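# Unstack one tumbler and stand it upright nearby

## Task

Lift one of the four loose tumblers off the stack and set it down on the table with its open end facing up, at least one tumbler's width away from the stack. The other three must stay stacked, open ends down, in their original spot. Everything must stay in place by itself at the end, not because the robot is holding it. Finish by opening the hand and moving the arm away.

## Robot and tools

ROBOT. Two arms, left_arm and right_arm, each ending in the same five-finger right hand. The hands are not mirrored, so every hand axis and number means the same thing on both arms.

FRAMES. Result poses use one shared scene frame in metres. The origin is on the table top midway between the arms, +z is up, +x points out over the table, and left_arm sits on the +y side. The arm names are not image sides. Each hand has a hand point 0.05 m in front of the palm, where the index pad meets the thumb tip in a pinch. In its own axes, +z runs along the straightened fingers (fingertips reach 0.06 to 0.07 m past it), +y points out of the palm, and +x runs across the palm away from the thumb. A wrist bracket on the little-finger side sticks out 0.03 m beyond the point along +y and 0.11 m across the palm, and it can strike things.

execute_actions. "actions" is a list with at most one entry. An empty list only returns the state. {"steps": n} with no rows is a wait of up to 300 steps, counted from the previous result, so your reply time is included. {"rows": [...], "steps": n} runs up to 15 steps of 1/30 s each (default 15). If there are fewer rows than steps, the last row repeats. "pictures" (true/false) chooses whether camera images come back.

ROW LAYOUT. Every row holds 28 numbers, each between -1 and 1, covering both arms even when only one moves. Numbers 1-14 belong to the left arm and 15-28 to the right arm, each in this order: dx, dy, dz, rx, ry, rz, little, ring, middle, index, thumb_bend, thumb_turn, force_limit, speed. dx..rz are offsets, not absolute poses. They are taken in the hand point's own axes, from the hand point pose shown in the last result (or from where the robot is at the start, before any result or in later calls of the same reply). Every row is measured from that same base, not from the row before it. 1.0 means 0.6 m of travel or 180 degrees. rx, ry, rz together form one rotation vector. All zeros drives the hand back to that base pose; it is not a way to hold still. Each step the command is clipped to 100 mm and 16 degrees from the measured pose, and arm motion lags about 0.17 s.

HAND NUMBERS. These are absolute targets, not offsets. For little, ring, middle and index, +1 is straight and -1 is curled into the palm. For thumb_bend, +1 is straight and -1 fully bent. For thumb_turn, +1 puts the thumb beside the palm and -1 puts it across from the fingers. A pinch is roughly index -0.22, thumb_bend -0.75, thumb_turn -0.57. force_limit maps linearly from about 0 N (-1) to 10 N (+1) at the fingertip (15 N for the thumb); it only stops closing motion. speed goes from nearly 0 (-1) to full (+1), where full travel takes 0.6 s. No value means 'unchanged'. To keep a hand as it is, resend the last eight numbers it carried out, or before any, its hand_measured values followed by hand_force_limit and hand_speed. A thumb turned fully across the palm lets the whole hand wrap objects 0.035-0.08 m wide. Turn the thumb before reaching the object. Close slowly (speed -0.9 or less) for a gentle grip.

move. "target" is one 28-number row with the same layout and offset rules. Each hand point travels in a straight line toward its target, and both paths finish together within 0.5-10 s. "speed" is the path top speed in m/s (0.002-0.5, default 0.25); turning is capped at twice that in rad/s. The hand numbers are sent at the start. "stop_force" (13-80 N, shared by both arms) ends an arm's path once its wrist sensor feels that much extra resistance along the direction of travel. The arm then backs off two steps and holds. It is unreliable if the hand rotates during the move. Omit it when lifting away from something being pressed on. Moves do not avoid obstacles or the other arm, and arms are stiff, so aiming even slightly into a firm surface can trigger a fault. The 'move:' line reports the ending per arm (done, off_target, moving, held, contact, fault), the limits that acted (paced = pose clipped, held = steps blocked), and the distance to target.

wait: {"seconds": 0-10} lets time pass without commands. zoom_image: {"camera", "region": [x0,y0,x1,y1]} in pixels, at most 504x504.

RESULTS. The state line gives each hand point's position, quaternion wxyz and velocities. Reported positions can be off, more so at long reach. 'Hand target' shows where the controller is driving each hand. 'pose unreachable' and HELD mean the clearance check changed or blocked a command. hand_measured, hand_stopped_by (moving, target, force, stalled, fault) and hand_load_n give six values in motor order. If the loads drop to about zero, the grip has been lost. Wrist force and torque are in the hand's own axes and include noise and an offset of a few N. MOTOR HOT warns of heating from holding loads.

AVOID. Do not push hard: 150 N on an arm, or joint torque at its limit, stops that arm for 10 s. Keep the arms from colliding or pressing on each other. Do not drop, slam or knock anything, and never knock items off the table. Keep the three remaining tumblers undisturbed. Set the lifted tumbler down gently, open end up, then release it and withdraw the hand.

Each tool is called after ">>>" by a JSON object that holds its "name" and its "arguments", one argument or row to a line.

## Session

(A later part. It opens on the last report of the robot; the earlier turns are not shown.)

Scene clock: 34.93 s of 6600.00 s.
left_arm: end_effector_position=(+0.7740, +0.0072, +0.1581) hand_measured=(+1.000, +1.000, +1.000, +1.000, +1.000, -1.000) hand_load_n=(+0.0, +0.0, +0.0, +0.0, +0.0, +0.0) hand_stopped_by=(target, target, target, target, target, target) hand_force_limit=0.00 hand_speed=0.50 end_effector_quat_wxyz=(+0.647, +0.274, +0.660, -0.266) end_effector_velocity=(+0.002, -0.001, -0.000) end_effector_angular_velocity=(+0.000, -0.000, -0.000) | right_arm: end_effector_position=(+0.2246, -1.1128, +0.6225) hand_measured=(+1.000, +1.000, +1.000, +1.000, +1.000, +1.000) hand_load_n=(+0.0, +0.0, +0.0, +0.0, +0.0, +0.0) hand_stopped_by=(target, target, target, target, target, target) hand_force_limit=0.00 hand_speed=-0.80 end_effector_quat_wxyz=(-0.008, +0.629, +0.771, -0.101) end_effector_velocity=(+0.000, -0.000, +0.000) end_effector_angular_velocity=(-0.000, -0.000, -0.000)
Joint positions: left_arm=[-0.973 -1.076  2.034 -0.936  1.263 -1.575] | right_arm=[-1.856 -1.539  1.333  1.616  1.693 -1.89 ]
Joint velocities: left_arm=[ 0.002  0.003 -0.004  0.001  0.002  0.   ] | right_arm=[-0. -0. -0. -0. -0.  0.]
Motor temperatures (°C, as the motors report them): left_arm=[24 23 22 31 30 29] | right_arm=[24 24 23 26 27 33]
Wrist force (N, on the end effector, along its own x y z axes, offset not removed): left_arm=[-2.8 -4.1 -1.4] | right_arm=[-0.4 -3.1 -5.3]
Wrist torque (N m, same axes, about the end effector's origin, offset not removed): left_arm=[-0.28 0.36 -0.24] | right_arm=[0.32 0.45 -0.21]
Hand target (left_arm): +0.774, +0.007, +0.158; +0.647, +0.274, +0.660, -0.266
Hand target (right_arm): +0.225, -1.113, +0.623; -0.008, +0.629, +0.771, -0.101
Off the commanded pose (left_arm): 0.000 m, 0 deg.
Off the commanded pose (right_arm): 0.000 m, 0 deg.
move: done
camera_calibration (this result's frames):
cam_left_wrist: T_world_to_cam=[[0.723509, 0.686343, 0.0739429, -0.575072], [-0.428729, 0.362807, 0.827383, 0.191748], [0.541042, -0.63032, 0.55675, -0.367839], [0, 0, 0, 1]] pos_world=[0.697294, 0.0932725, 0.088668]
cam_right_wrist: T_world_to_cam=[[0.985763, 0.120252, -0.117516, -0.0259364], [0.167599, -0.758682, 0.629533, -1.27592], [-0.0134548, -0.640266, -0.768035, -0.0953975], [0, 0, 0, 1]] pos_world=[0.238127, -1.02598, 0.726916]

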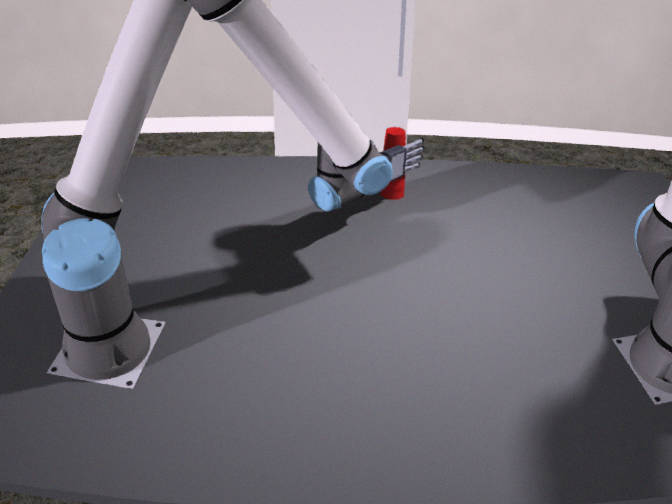

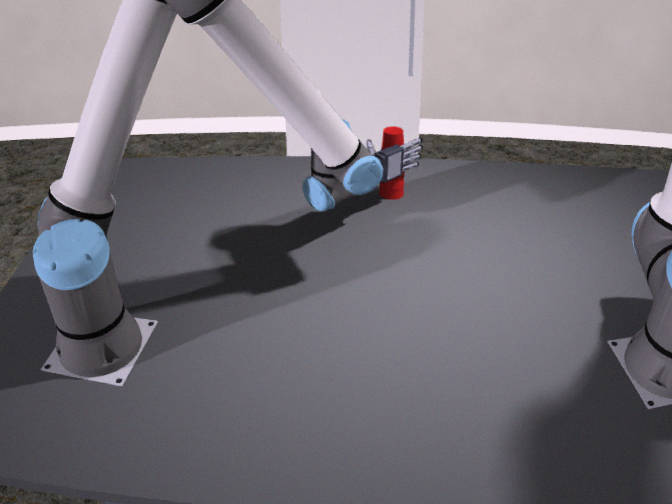

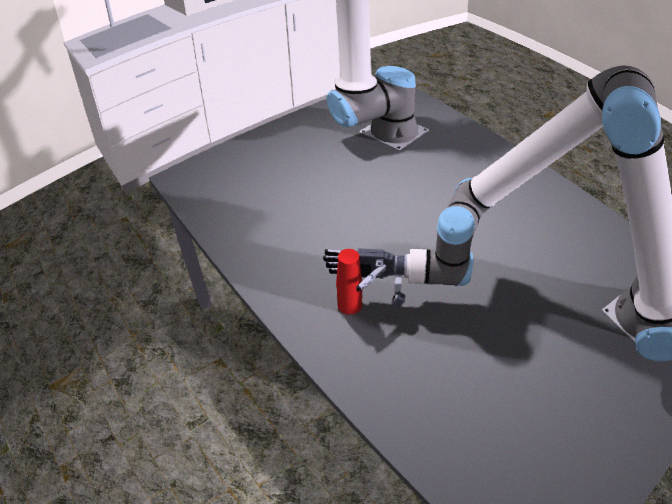

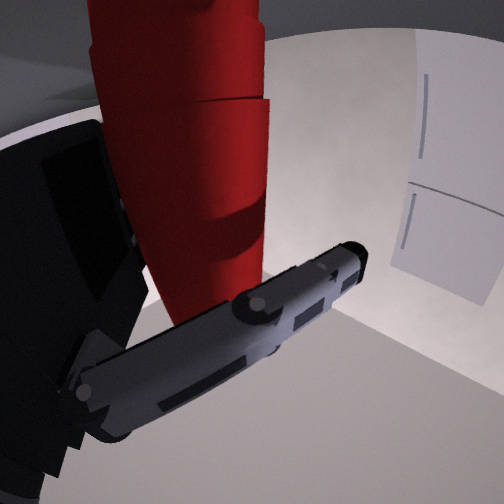

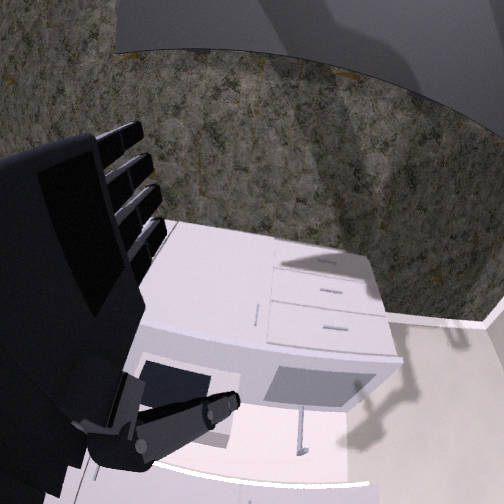

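>>> {"name": "move", "arguments": {
  "target": [-0.015,0,0.01,0,0,0,1,1,1,1,1,-1,0,0.5,0,0,0,0,0,0,1,1,1,1,1,1,0,-0.8],
  "speed": 0.03
}}

>>> {"name": "move", "arguments": {
  "target": [0,0,0,0,0,0,1,-1,-1,-1,-1,-1,0.2,-0.6,0,0,0,0,0,0,1,1,1,1,1,1,0,-0.8]
}}

>>> {"name": "move", "arguments": {
  "target": [-0.3,0,0,0,0,0,1,-1,-1,-1,-1,-1,0.2,-0.6,0,0,0,0,0,0,1,1,1,1,1,1,0,-0.8],
  "speed": 0.06
}}

>>> {"name": "move", "arguments": {
  "target": [0,0,-0.4,0,0,0.995,1,-1,-1,-1,-1,-1,0.2,-0.6,0,0,0,0,0,0,1,1,1,1,1,1,0,-0.8],
  "speed": 0.3
}}

>>> {"name": "move", "arguments": {
  "target": [-0.45,0,0,0,0,0,1,-1,-1,-1,-1,-1,0.2,-0.6,0,0,0,0,0,0,1,1,1,1,1,1,0,-0.8],
  "speed": 0.08
}}

Scene clock: 44.37 s of 6600.00 s.
left_arm: end_effector_position=(+0.7782, +0.0029, +0.1667) hand_measured=(+1.000, +1.000, +1.000, +1.000, +1.000, -1.000) hand_load_n=(+0.0, +0.0, +0.0, +0.0, +0.0, +0.0) hand_stopped_by=(target, target, target, target, target, target) hand_force_limit=0.00 hand_speed=0.50 end_effector_quat_wxyz=(+0.647, +0.274, +0.660, -0.266) end_effector_velocity=(-0.000, -0.002, +0.001) end_effector_angular_velocity=(+0.002, -0.001, -0.002) | right_arm: end_effector_position=(+0.2246, -1.1128, +0.6225) hand_measured=(+1.000, +1.000, +1.000, +1.000, +1.000, +1.000) hand_load_n=(+0.0, +0.0, +0.0, +0.0, +0.0, +0.0) hand_stopped_by=(target, target, target, target, target, target) hand_force_limit=0.00 hand_speed=-0.80 end_effector_quat_wxyz=(-0.008, +0.629, +0.771, -0.101) end_effector_velocity=(-0.000, -0.000, +0.000) end_effector_angular_velocity=(-0.000, -0.000, +0.001)
Joint positions: left_arm=[-0.97  -1.082  2.019 -0.915  1.266 -1.575] | right_arm=[-1.856 -1.539  1.333  1.616  1.693 -1.89 ]
Joint velocities: left_arm=[-0.001 -0.    -0.003  0.005  0.001  0.002] | right_arm=[-0.     0.001 -0.001 -0.    -0.    -0.001]
Motor temperatures (°C, as the motors report them): left_arm=[24 23 22 31 30 29] | right_arm=[24 24 23 26 27 33]
Wrist force (N, on the end effector, along its own x y z axes, offset not removed): left_arm=[0.4 -5.3 -1.2] | right_arm=[-1.9 -4.4 -3.4]
Wrist torque (N m, same axes, about the end effector's origin, offset not removed): left_arm=[-0.49 -0.08 -0.03] | right_arm=[-0.07 0.40 -0.61]
Hand target (left_arm): +0.778, +0.003, +0.167; +0.647, +0.274, +0.660, -0.266
Hand target (right_arm): +0.225, -1.113, +0.623; -0.008, +0.629, +0.771, -0.101
Off the commanded pose (left_arm): 0.000 m, 0 deg.
Off the commanded pose (right_arm): 0.000 m, 0 deg.
After step 90, 5.67 s passed at rest.
move: done
camera_calibration (this result's frames):
cam_left_wrist: T_world_to_cam=[[0.723507, 0.686344, 0.0739547, -0.575869], [-0.428741, 0.362805, 0.827377, 0.187991], [0.541034, -0.630321, 0.556756, -0.377652], [0, 0, 0, 1]] pos_world=[0.701568, 0.088998, 0.0973089]
cam_right_wrist: T_world_to_cam=[[0.985763, 0.120252, -0.117516, -0.0259364], [0.167599, -0.758682, 0.629533, -1.27592], [-0.0134547, -0.640266, -0.768035, -0.0953976], [0, 0, 0, 1]] pos_world=[0.238127, -1.02598, 0.726916]

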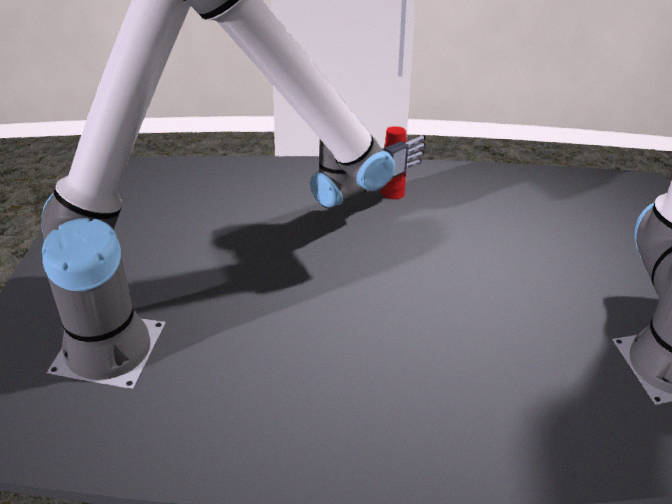

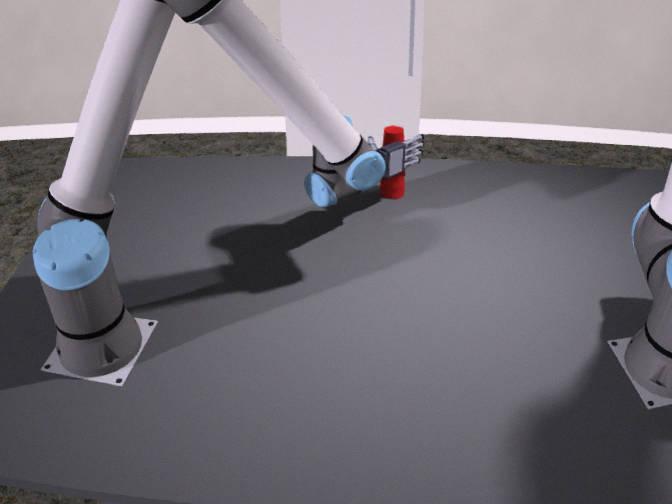

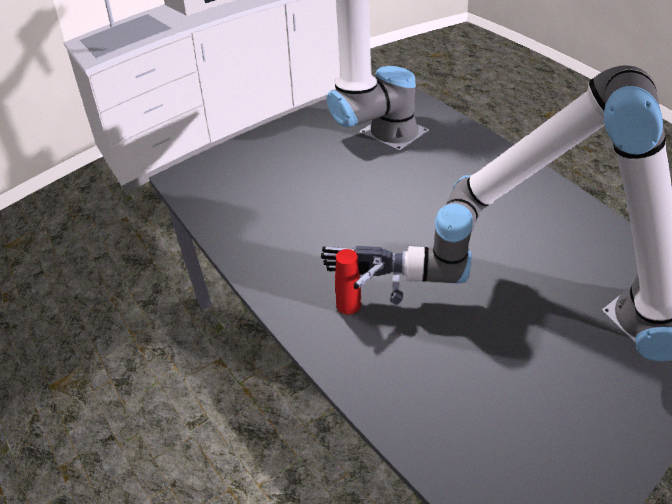

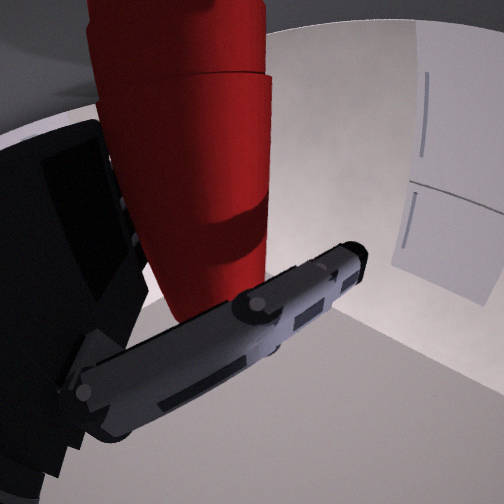

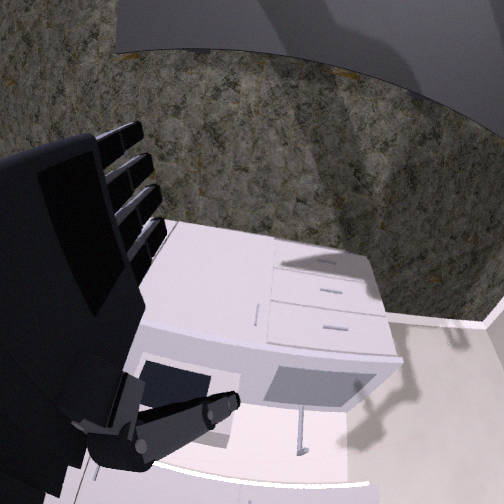

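Scene clock: 46.27 s of 6600.00 s.
left_arm: end_effector_position=(+0.7782, +0.0029, +0.1667) hand_measured=(+1.000, +0.026, -0.038, -0.084, +0.360, -1.000) hand_load_n=(+0.0, +2.5, +7.0, +8.0, +13.5, +3.0) hand_stopped_by=(target, force, force, force, force, target) hand_force_limit=0.20 hand_speed=-0.60 end_effector_quat_wxyz=(+0.647, +0.274, +0.660, -0.266) end_effector_velocity=(-0.000, +0.000, -0.000) end_effector_angular_velocity=(-0.000, +0.000, +0.000) | right_arm: end_effector_position=(+0.2246, -1.1128, +0.6225) hand_measured=(+1.000, +1.000, +1.000, +1.000, +1.000, +1.000) hand_load_n=(+0.0, +0.0, +0.0, +0.0, +0.0, +0.0) hand_stopped_by=(target, target, target, target, target, target) hand_force_limit=0.00 hand_speed=-0.80 end_effector_quat_wxyz=(-0.008, +0.629, +0.771, -0.101) end_effector_velocity=(-0.000, -0.000, -0.000) end_effector_angular_velocity=(+0.000, +0.001, -0.001)
Joint positions: left_arm=[-0.97  -1.082  2.019 -0.915  1.266 -1.575] | right_arm=[-1.856 -1.539  1.333  1.616  1.693 -1.89 ]
Joint velocities: left_arm=[-0.    -0.     0.001 -0.    -0.001 -0.001] | right_arm=[-0.     0.     0.     0.     0.001  0.   ]
Motor temperatures (°C, as the motors report them): left_arm=[24 23 22 31 30 29] | right_arm=[24 24 23 26 27 33]
Wrist force (N, on the end effector, along its own x y z axes, offset not removed): left_arm=[-5.1 -5.1 -1.1] | right_arm=[-0.8 3.1 1.9]
Wrist torque (N m, same axes, about the end effector's origin, offset not removed): left_arm=[-0.34 0.44 -0.31] | right_arm=[0.35 0.07 -0.34]
Hand target (left_arm): +0.778, +0.003, +0.167; +0.647, +0.274, +0.660, -0.266
Hand target (right_arm): +0.225, -1.113, +0.623; -0.008, +0.629, +0.771, -0.101
Off the commanded pose (left_arm): 0.000 m, 0 deg.
Off the commanded pose (right_arm): 0.000 m, 0 deg.
move: done
camera_calibration (this result's frames):
cam_left_wrist: T_world_to_cam=[[0.723512, 0.68634, 0.0739484, -0.575881], [-0.428747, 0.362825, 0.827366, 0.187986], [0.541024, -0.630314, 0.556774, -0.377654], [0, 0, 0, 1]] pos_world=[0.701575, 0.0890034, 0.0973196]
cam_right_wrist: T_world_to_cam=[[0.985763, 0.120252, -0.117516, -0.0259361], [0.1676, -0.758682, 0.629533, -1.27592], [-0.0134547, -0.640266, -0.768035, -0.0953973], [0, 0, 0, 1]] pos_world=[0.238127, -1.02598, 0.726916]

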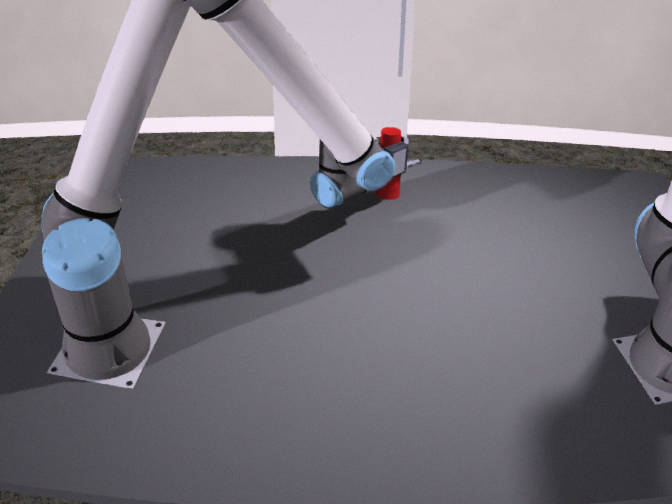

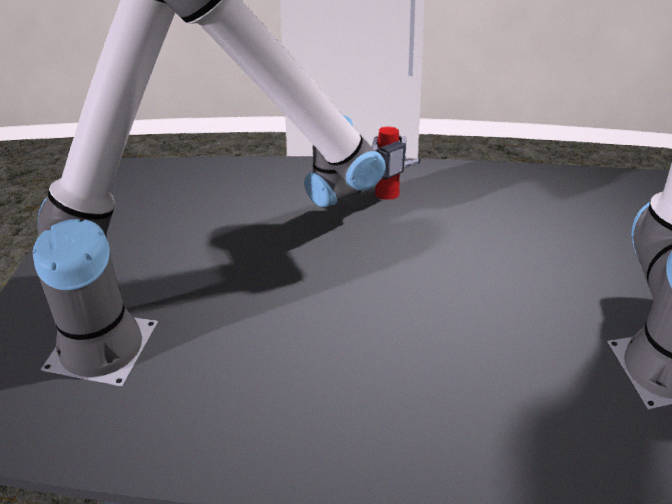

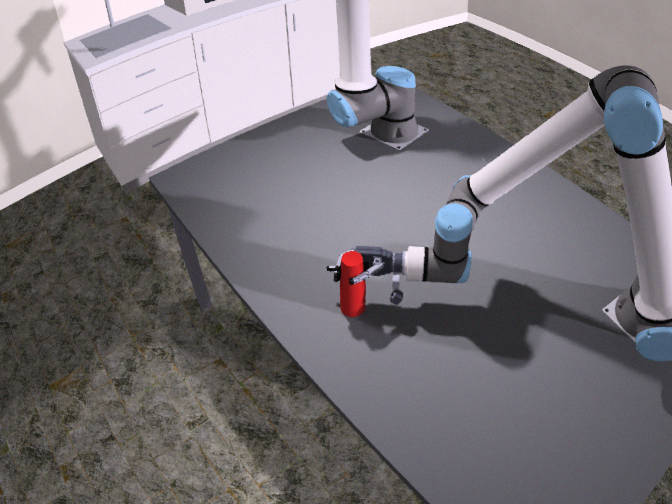

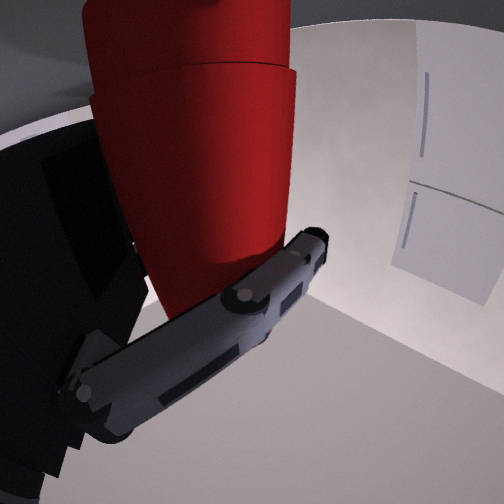

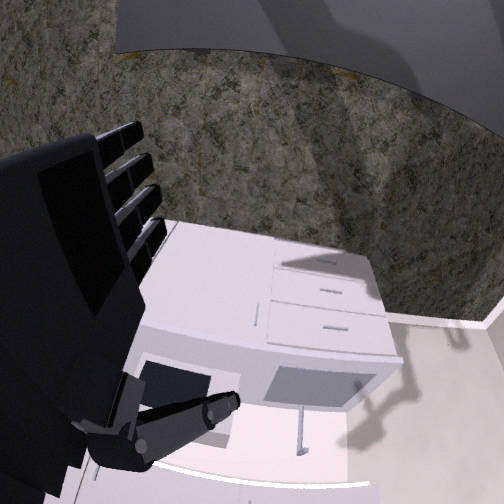

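Scene clock: 49.67 s of 6600.00 s.
left_arm: end_effector_position=(+0.7807, -0.0001, +0.3464) hand_measured=(+1.000, +0.026, -0.038, -0.084, +0.360, -1.000) hand_load_n=(+0.0, +2.5, +7.0, +7.5, +13.5, +2.5) hand_stopped_by=(target, force, force, force, force, target) hand_force_limit=0.20 hand_speed=-0.60 end_effector_quat_wxyz=(+0.647, +0.274, +0.660, -0.266) end_effector_velocity=(+0.001, +0.000, +0.004) end_effector_angular_velocity=(-0.001, -0.001, +0.001) | right_arm: end_effector_position=(+0.2246, -1.1128, +0.6225) hand_measured=(+1.000, +1.000, +1.000, +1.000, +1.000, +1.000) hand_load_n=(+0.0, +0.0, +0.0, +0.0, +0.0, +0.0) hand_stopped_by=(target, target, target, target, target, target) hand_force_limit=0.00 hand_speed=-0.80 end_effector_quat_wxyz=(-0.008, +0.629, +0.771, -0.101) end_effector_velocity=(-0.001, -0.000, +0.000) end_effector_angular_velocity=(-0.001, +0.001, -0.001)
Joint positions: left_arm=[-0.969 -1.3    1.917 -0.594  1.267 -1.575] | right_arm=[-1.856 -1.539  1.333  1.616  1.693 -1.89 ]
Joint velocities: left_arm=[ 0.001 -0.003 -0.003  0.005 -0.    -0.   ] | right_arm=[-0.    -0.    -0.    -0.     0.001  0.001]
Motor temperatures (°C, as the motors report them): left_arm=[24 23 22 31 30 29] | right_arm=[24 24 23 26 27 33]
Wrist force (N, on the end effector, along its own x y z axes, offset not removed): left_arm=[0.6 -2.3 -0.6] | right_arm=[1.5 -0.7 -7.4]
Wrist torque (N m, same axes, about the end effector's origin, offset not removed): left_arm=[0.04 -0.17 0.03] | right_arm=[0.65 0.12 -0.23]
Hand target (left_arm): +0.781, -0.000, +0.347; +0.647, +0.274, +0.660, -0.266
Hand target (right_arm): +0.225, -1.113, +0.623; -0.008, +0.629, +0.771, -0.101
Off the commanded pose (left_arm): 0.000 m, 0 deg.
Off the commanded pose (right_arm): 0.000 m, 0 deg.
move: done
camera_calibration (this result's frames):
cam_left_wrist: T_world_to_cam=[[0.723508, 0.686333, 0.0740484, -0.588918], [-0.428815, 0.362779, 0.827351, 0.0415116], [0.540975, -0.630348, 0.556783, -0.480933], [0, 0, 0, 1]] pos_world=[0.70406, 0.0859789, 0.277039]
cam_right_wrist: T_world_to_cam=[[0.985763, 0.120252, -0.117516, -0.0259365], [0.167599, -0.758682, 0.629533, -1.27592], [-0.0134548, -0.640266, -0.768035, -0.0953974], [0, 0, 0, 1]] pos_world=[0.238127, -1.02598, 0.726916]

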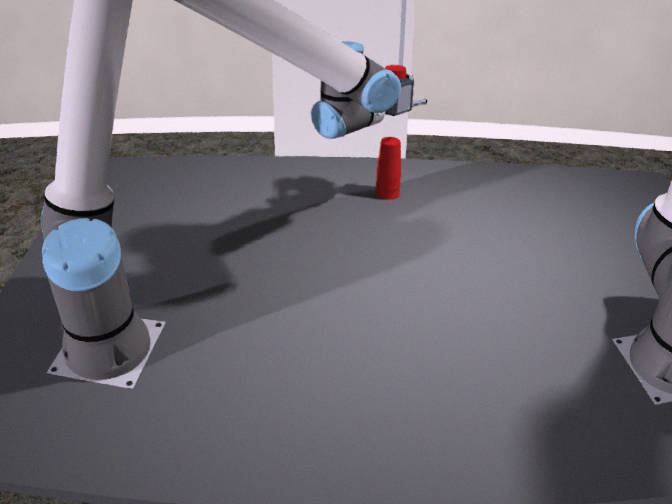

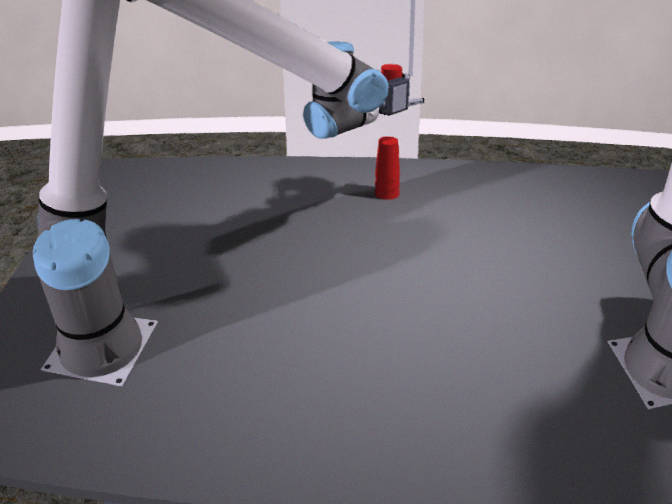

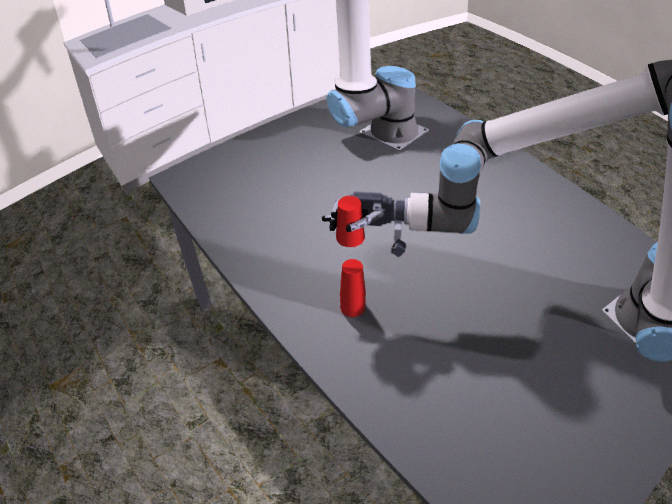

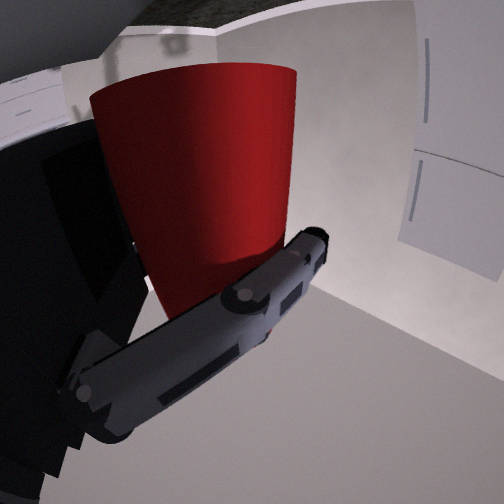

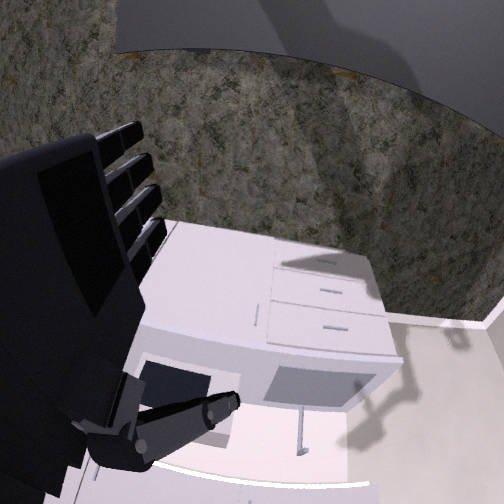

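Scene clock: 55.43 s of 6600.00 s.
left_arm: end_effector_position=(+0.6106, +0.1691, +0.3517) hand_measured=(+1.000, +0.026, -0.038, -0.084, +0.360, -1.000) hand_load_n=(+0.0, +2.5, +7.0, +8.0, +13.5, +3.0) hand_stopped_by=(target, force, force, force, force, target) hand_force_limit=0.20 hand_speed=-0.60 end_effector_quat_wxyz=(+0.272, +0.662, -0.268, +0.645) end_effector_velocity=(-0.001, +0.000, -0.001) end_effector_angular_velocity=(+0.009, -0.007, +0.001) | right_arm: end_effector_position=(+0.2246, -1.1128, +0.6225) hand_measured=(+1.000, +1.000, +1.000, +1.000, +1.000, +1.000) hand_load_n=(+0.0, +0.0, +0.0, +0.0, +0.0, +0.0) hand_stopped_by=(target, target, target, target, target, target) hand_force_limit=0.00 hand_speed=-0.80 end_effector_quat_wxyz=(-0.008, +0.629, +0.771, -0.101) end_effector_velocity=(-0.000, +0.000, -0.000) end_effector_angular_velocity=(+0.000, +0.000, -0.002)
Joint positions: left_arm=[-0.853 -1.754  2.258 -0.483  1.383  1.552] | right_arm=[-1.856 -1.539  1.333  1.616  1.693 -1.89 ]
Joint velocities: left_arm=[-0.003 -0.002  0.001  0.002 -0.005  0.011] | right_arm=[-0.    -0.     0.     0.     0.001  0.001]
Motor temperatures (°C, as the motors report them): left_arm=[24 23 22 31 30 29] | right_arm=[24 24 23 26 27 33]
Wrist force (N, on the end effector, along its own x y z axes, offset not removed): left_arm=[0.1 -2.7 -2.1] | right_arm=[3.9 -0.9 -6.9]
Wrist torque (N m, same axes, about the end effector's origin, offset not removed): left_arm=[-0.03 -0.10 0.07] | right_arm=[0.58 -0.29 -0.06]
Hand target (left_arm): +0.611, +0.169, +0.352; +0.271, +0.662, -0.268, +0.645
Hand target (right_arm): +0.225, -1.113, +0.623; -0.008, +0.629, +0.771, -0.101
Off the commanded pose (left_arm): 0.000 m, 0 deg.
Off the commanded pose (right_arm): 0.000 m, 0 deg.
move: done
camera_calibration (this result's frames):
cam_left_wrist: T_world_to_cam=[[-0.685964, -0.725293, -0.0583336, 0.563572], [-0.398607, 0.441639, -0.803783, 0.444688], [0.608741, -0.528114, -0.592055, 0.0601406], [0, 0, 0, 1]] pos_world=[0.527236, 0.244125, 0.425915]
cam_right_wrist: T_world_to_cam=[[0.985763, 0.120252, -0.117516, -0.0259364], [0.167599, -0.758682, 0.629533, -1.27592], [-0.0134547, -0.640266, -0.768035, -0.0953974], [0, 0, 0, 1]] pos_world=[0.238127, -1.02598, 0.726916]

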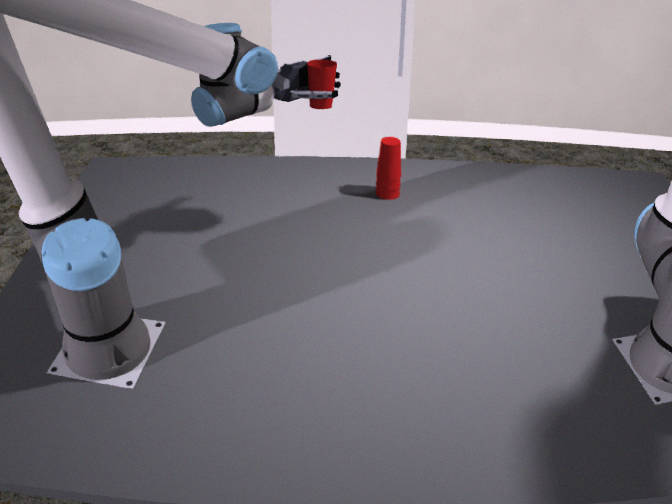

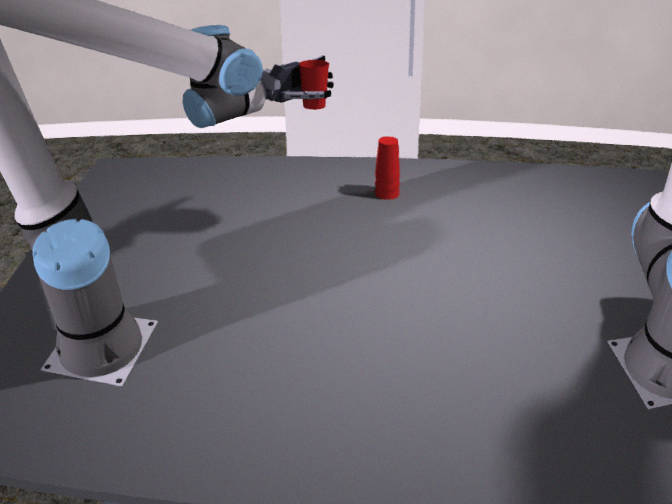

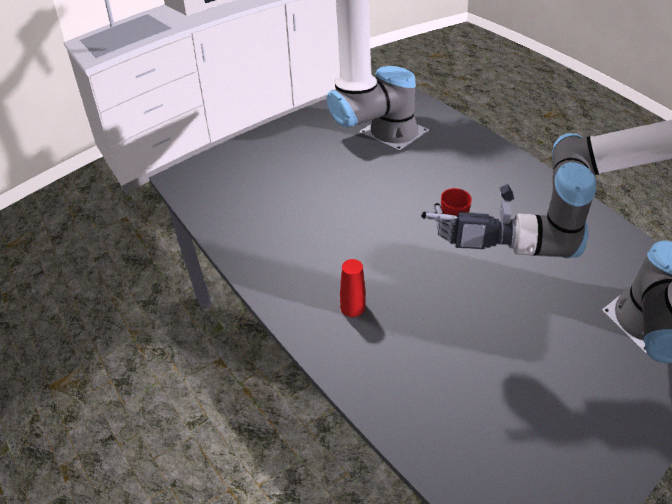

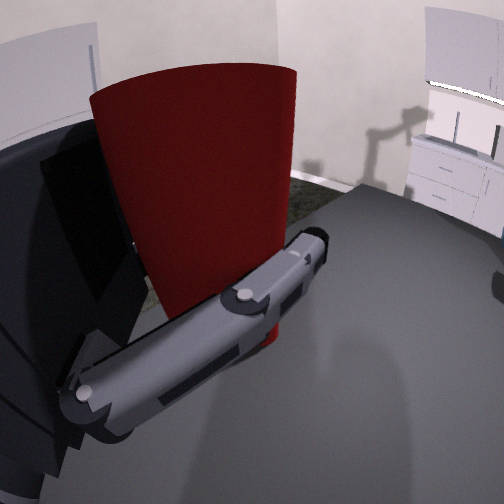

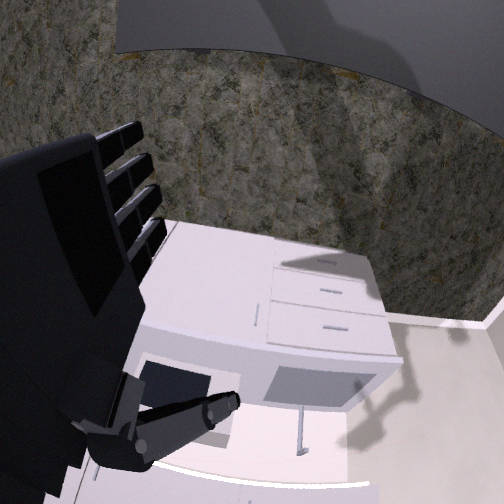

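Scene clock: 59.27 s of 6600.00 s.
left_arm: end_effector_position=(+0.6037, +0.1704, +0.0819) hand_measured=(+1.000, +0.026, -0.038, -0.084, +0.360, -1.000) hand_load_n=(+0.0, +2.5, +7.0, +8.0, +13.5, +3.0) hand_stopped_by=(target, force, force, force, force, target) hand_force_limit=0.20 hand_speed=-0.60 end_effector_quat_wxyz=(+0.272, +0.662, -0.268, +0.645) end_effector_velocity=(+0.000, -0.002, -0.002) end_effector_angular_velocity=(-0.002, -0.002, -0.000) | right_arm: end_effector_position=(+0.2246, -1.1128, +0.6225) hand_measured=(+1.000, +1.000, +1.000, +1.000, +1.000, +1.000) hand_load_n=(+0.0, +0.0, +0.0, +0.0, +0.0, +0.0) hand_stopped_by=(target, target, target, target, target, target) hand_force_limit=0.00 hand_speed=-0.80 end_effector_quat_wxyz=(-0.008, +0.629, +0.771, -0.101) end_effector_velocity=(+0.000, +0.000, +0.000) end_effector_angular_velocity=(-0.000, -0.001, +0.001)
Joint positions: left_arm=[-0.866 -1.287  2.481 -1.173  1.37   1.552] | right_arm=[-1.856 -1.539  1.333  1.616  1.693 -1.89 ]
Joint velocities: left_arm=[-0.001  0.007 -0.001 -0.009 -0.001  0.   ] | right_arm=[ 0.    -0.     0.     0.    -0.001 -0.001]
Motor temperatures (°C, as the motors report them): left_arm=[24 23 22 31 30 29] | right_arm=[24 24 23 26 27 33]
Wrist force (N, on the end effector, along its own x y z axes, offset not removed): left_arm=[-0.9 -2.4 -2.9] | right_arm=[-0.9 -3.7 -0.6]
Wrist torque (N m, same axes, about the end effector's origin, offset not removed): left_arm=[0.08 0.09 -0.08] | right_arm=[-0.23 0.12 -0.48]
Hand target (left_arm): +0.604, +0.170, +0.082; +0.272, +0.662, -0.268, +0.645
Hand target (right_arm): +0.225, -1.113, +0.623; -0.008, +0.629, +0.771, -0.101
Off the commanded pose (left_arm): 0.000 m, 0 deg.
Off the commanded pose (right_arm): 0.000 m, 0 deg.
move: done
camera_calibration (this result's frames):
cam_left_wrist: T_world_to_cam=[[-0.685969, -0.725294, -0.0582752, 0.544033], [-0.398688, 0.441649, -0.803738, 0.224593], [0.608683, -0.528105, -0.592123, -0.0945805], [0, 0, 0, 1]] pos_world=[0.520302, 0.245444, 0.156214]
cam_right_wrist: T_world_to_cam=[[0.985763, 0.120252, -0.117516, -0.0259364], [0.167599, -0.758682, 0.629533, -1.27592], [-0.0134547, -0.640266, -0.768035, -0.0953976], [0, 0, 0, 1]] pos_world=[0.238127, -1.02598, 0.726916]

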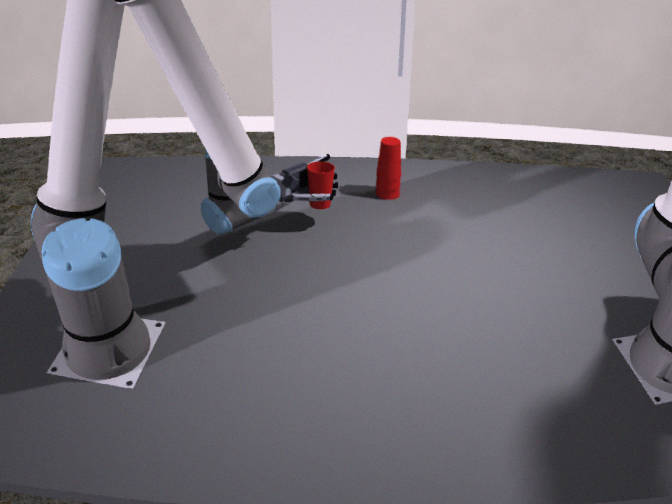

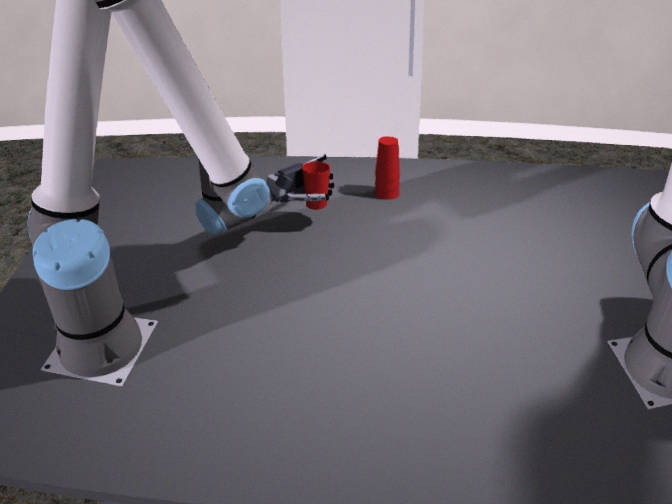

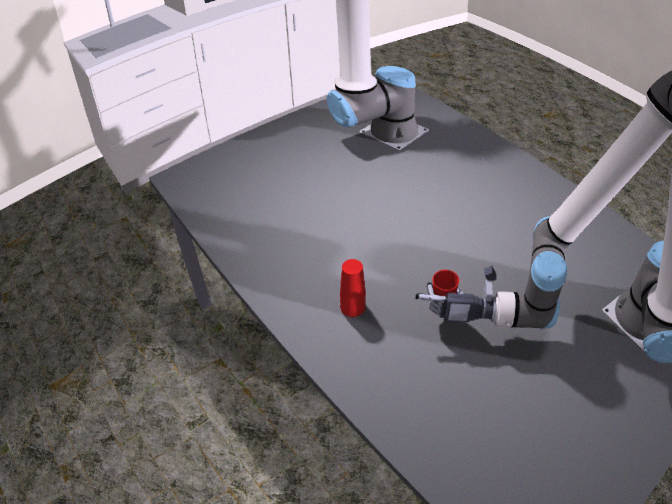

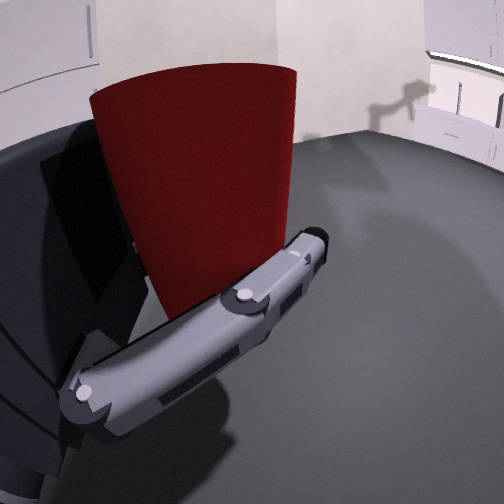

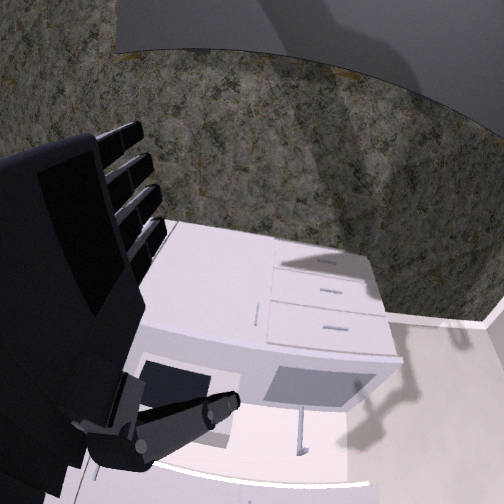

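>>> {"name": "move", "arguments": {
  "target": [-0.12,0,0,0,0,0,1,-1,-1,-1,-1,-1,0.2,-0.6,0,0,0,0,0,0,1,1,1,1,1,1,0,-0.8],
  "speed": 0.008,
  "stop_force": 13
}}

Scene clock: 84.20 s of 6600.00 s.
left_arm: end_effector_position=(+0.6019, +0.1707, +0.0119) hand_measured=(+1.000, +0.026, -0.040, -0.084, +0.354, -1.000) hand_load_n=(+0.0, +0.0, +0.0, +0.0, +0.0, +0.5) hand_stopped_by=(target, force, force, force, force, target) hand_force_limit=0.20 hand_speed=-0.60 end_effector_quat_wxyz=(+0.272, +0.662, -0.268, +0.645) end_effector_velocity=(-0.000, -0.000, -0.000) end_effector_angular_velocity=(-0.000, +0.001, -0.000) | right_arm: end_effector_position=(+0.2246, -1.1128, +0.6225) hand_measured=(+1.000, +1.000, +1.000, +1.000, +1.000, +1.000) hand_load_n=(+0.0, +0.0, +0.0, +0.0, +0.0, +0.0) hand_stopped_by=(target, target, target, target, target, target) hand_force_limit=0.00 hand_speed=-0.80 end_effector_quat_wxyz=(-0.008, +0.629, +0.771, -0.101) end_effector_velocity=(-0.000, +0.000, -0.000) end_effector_angular_velocity=(+0.000, -0.000, -0.001)
Joint positions: left_arm=[-0.869 -1.107  2.492 -1.364  1.367  1.552] | right_arm=[-1.856 -1.539  1.333  1.616  1.693 -1.89 ]
Joint velocities: left_arm=[-0.001  0.001 -0.    -0.    -0.001 -0.001] | right_arm=[ 0.    -0.     0.    -0.     0.     0.001]
Motor temperatures (°C, as the motors report them): left_arm=[24 23 22 31 30 29] | right_arm=[24 24 23 26 27 33]
Wrist force (N, on the end effector, along its own x y z axes, offset not removed): left_arm=[26.6 -5.6 -14.6] | right_arm=[7.6 1.4 -5.5]
Wrist torque (N m, same axes, about the end effector's origin, offset not removed): left_arm=[0.21 -4.22 1.74] | right_arm=[0.69 -0.91 0.16]
Hand target (left_arm): +0.602, +0.171, +0.012; +0.272, +0.662, -0.268, +0.645
Hand target (right_arm): +0.225, -1.113, +0.623; -0.008, +0.629, +0.771, -0.101
Off the commanded pose (left_arm): 0.002 m, 0 deg.
Off the commanded pose (right_arm): 0.000 m, 0 deg.
FORCE FAULT: contact force on the left arm reached its limit, and that arm stopped for 10 seconds. The contact can be on any part of that arm, not only on its tool. That arm's remaining commands of this call were not run. That arm holds still and accepts commands again. Move the arm away from the contact; if what it grips holds it there, let go first. Pushing or pulling that hard again can fault the arm again.
After step 90, 2.93 s passed at rest.
move: fault (left_arm; stop_force had ended the path)
camera_calibration (this result's frames):
cam_left_wrist: T_world_to_cam=[[-0.685942, -0.725339, -0.0580248, 0.53892], [-0.398185, 0.440907, -0.804394, 0.167302], [0.609042, -0.528663, -0.591256, -0.13496], [0, 0, 0, 1]] pos_world=[0.518481, 0.245787, 0.086051]
cam_right_wrist: T_world_to_cam=[[0.985763, 0.120252, -0.117516, -0.0259364], [0.167599, -0.758682, 0.629533, -1.27592], [-0.0134547, -0.640266, -0.768035, -0.0953975], [0, 0, 0, 1]] pos_world=[0.238127, -1.02598, 0.726916]

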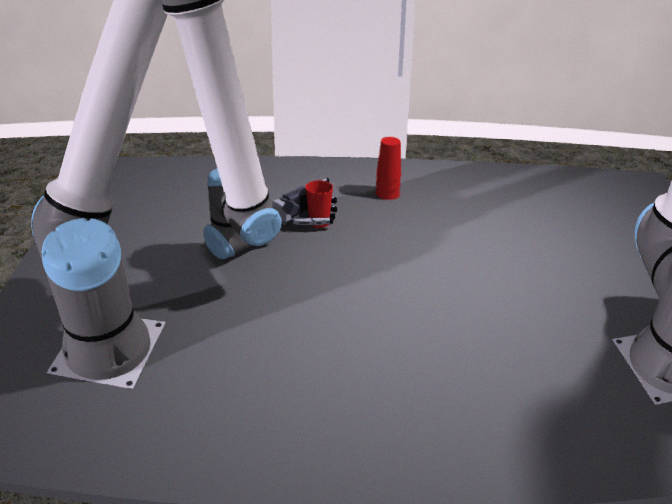

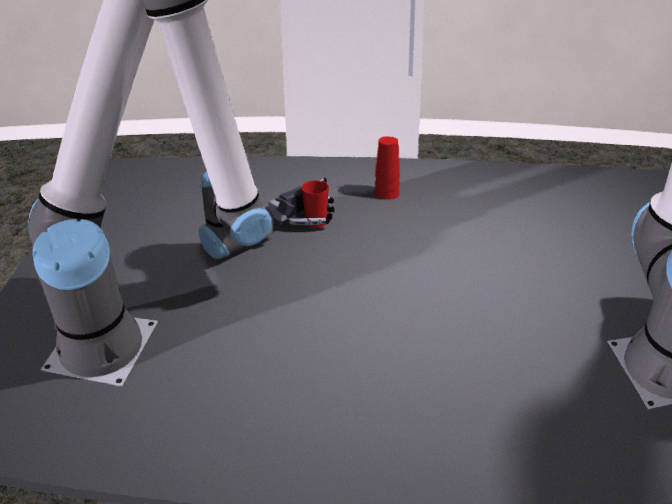

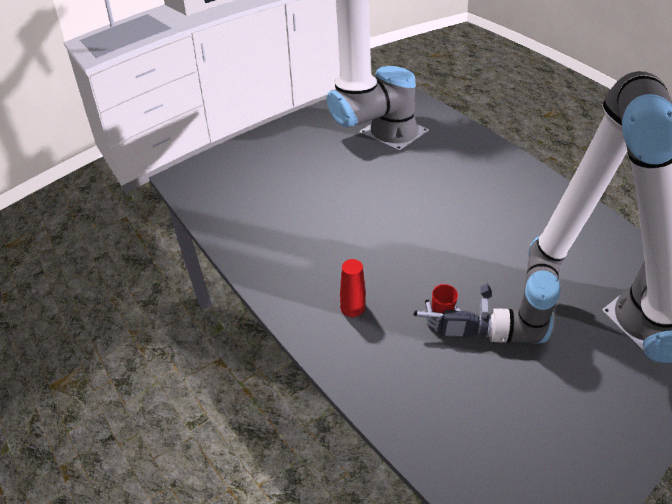

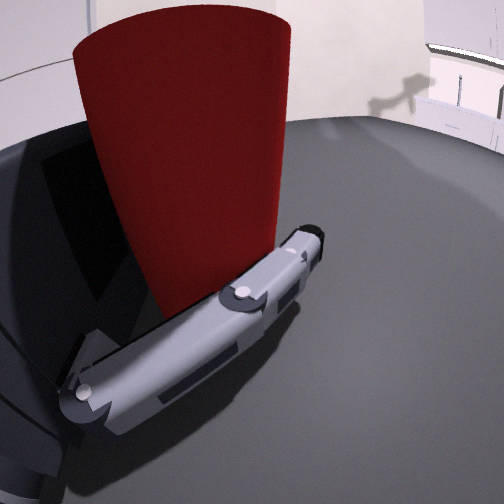

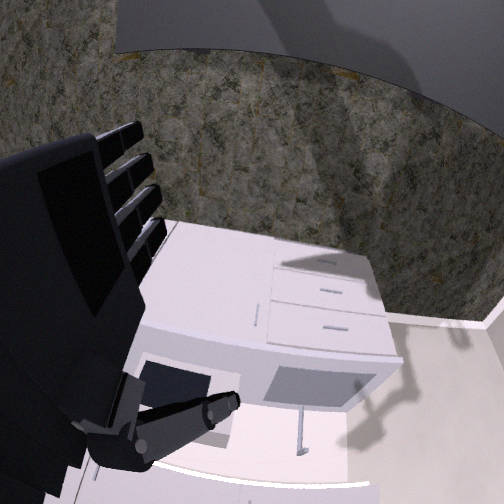

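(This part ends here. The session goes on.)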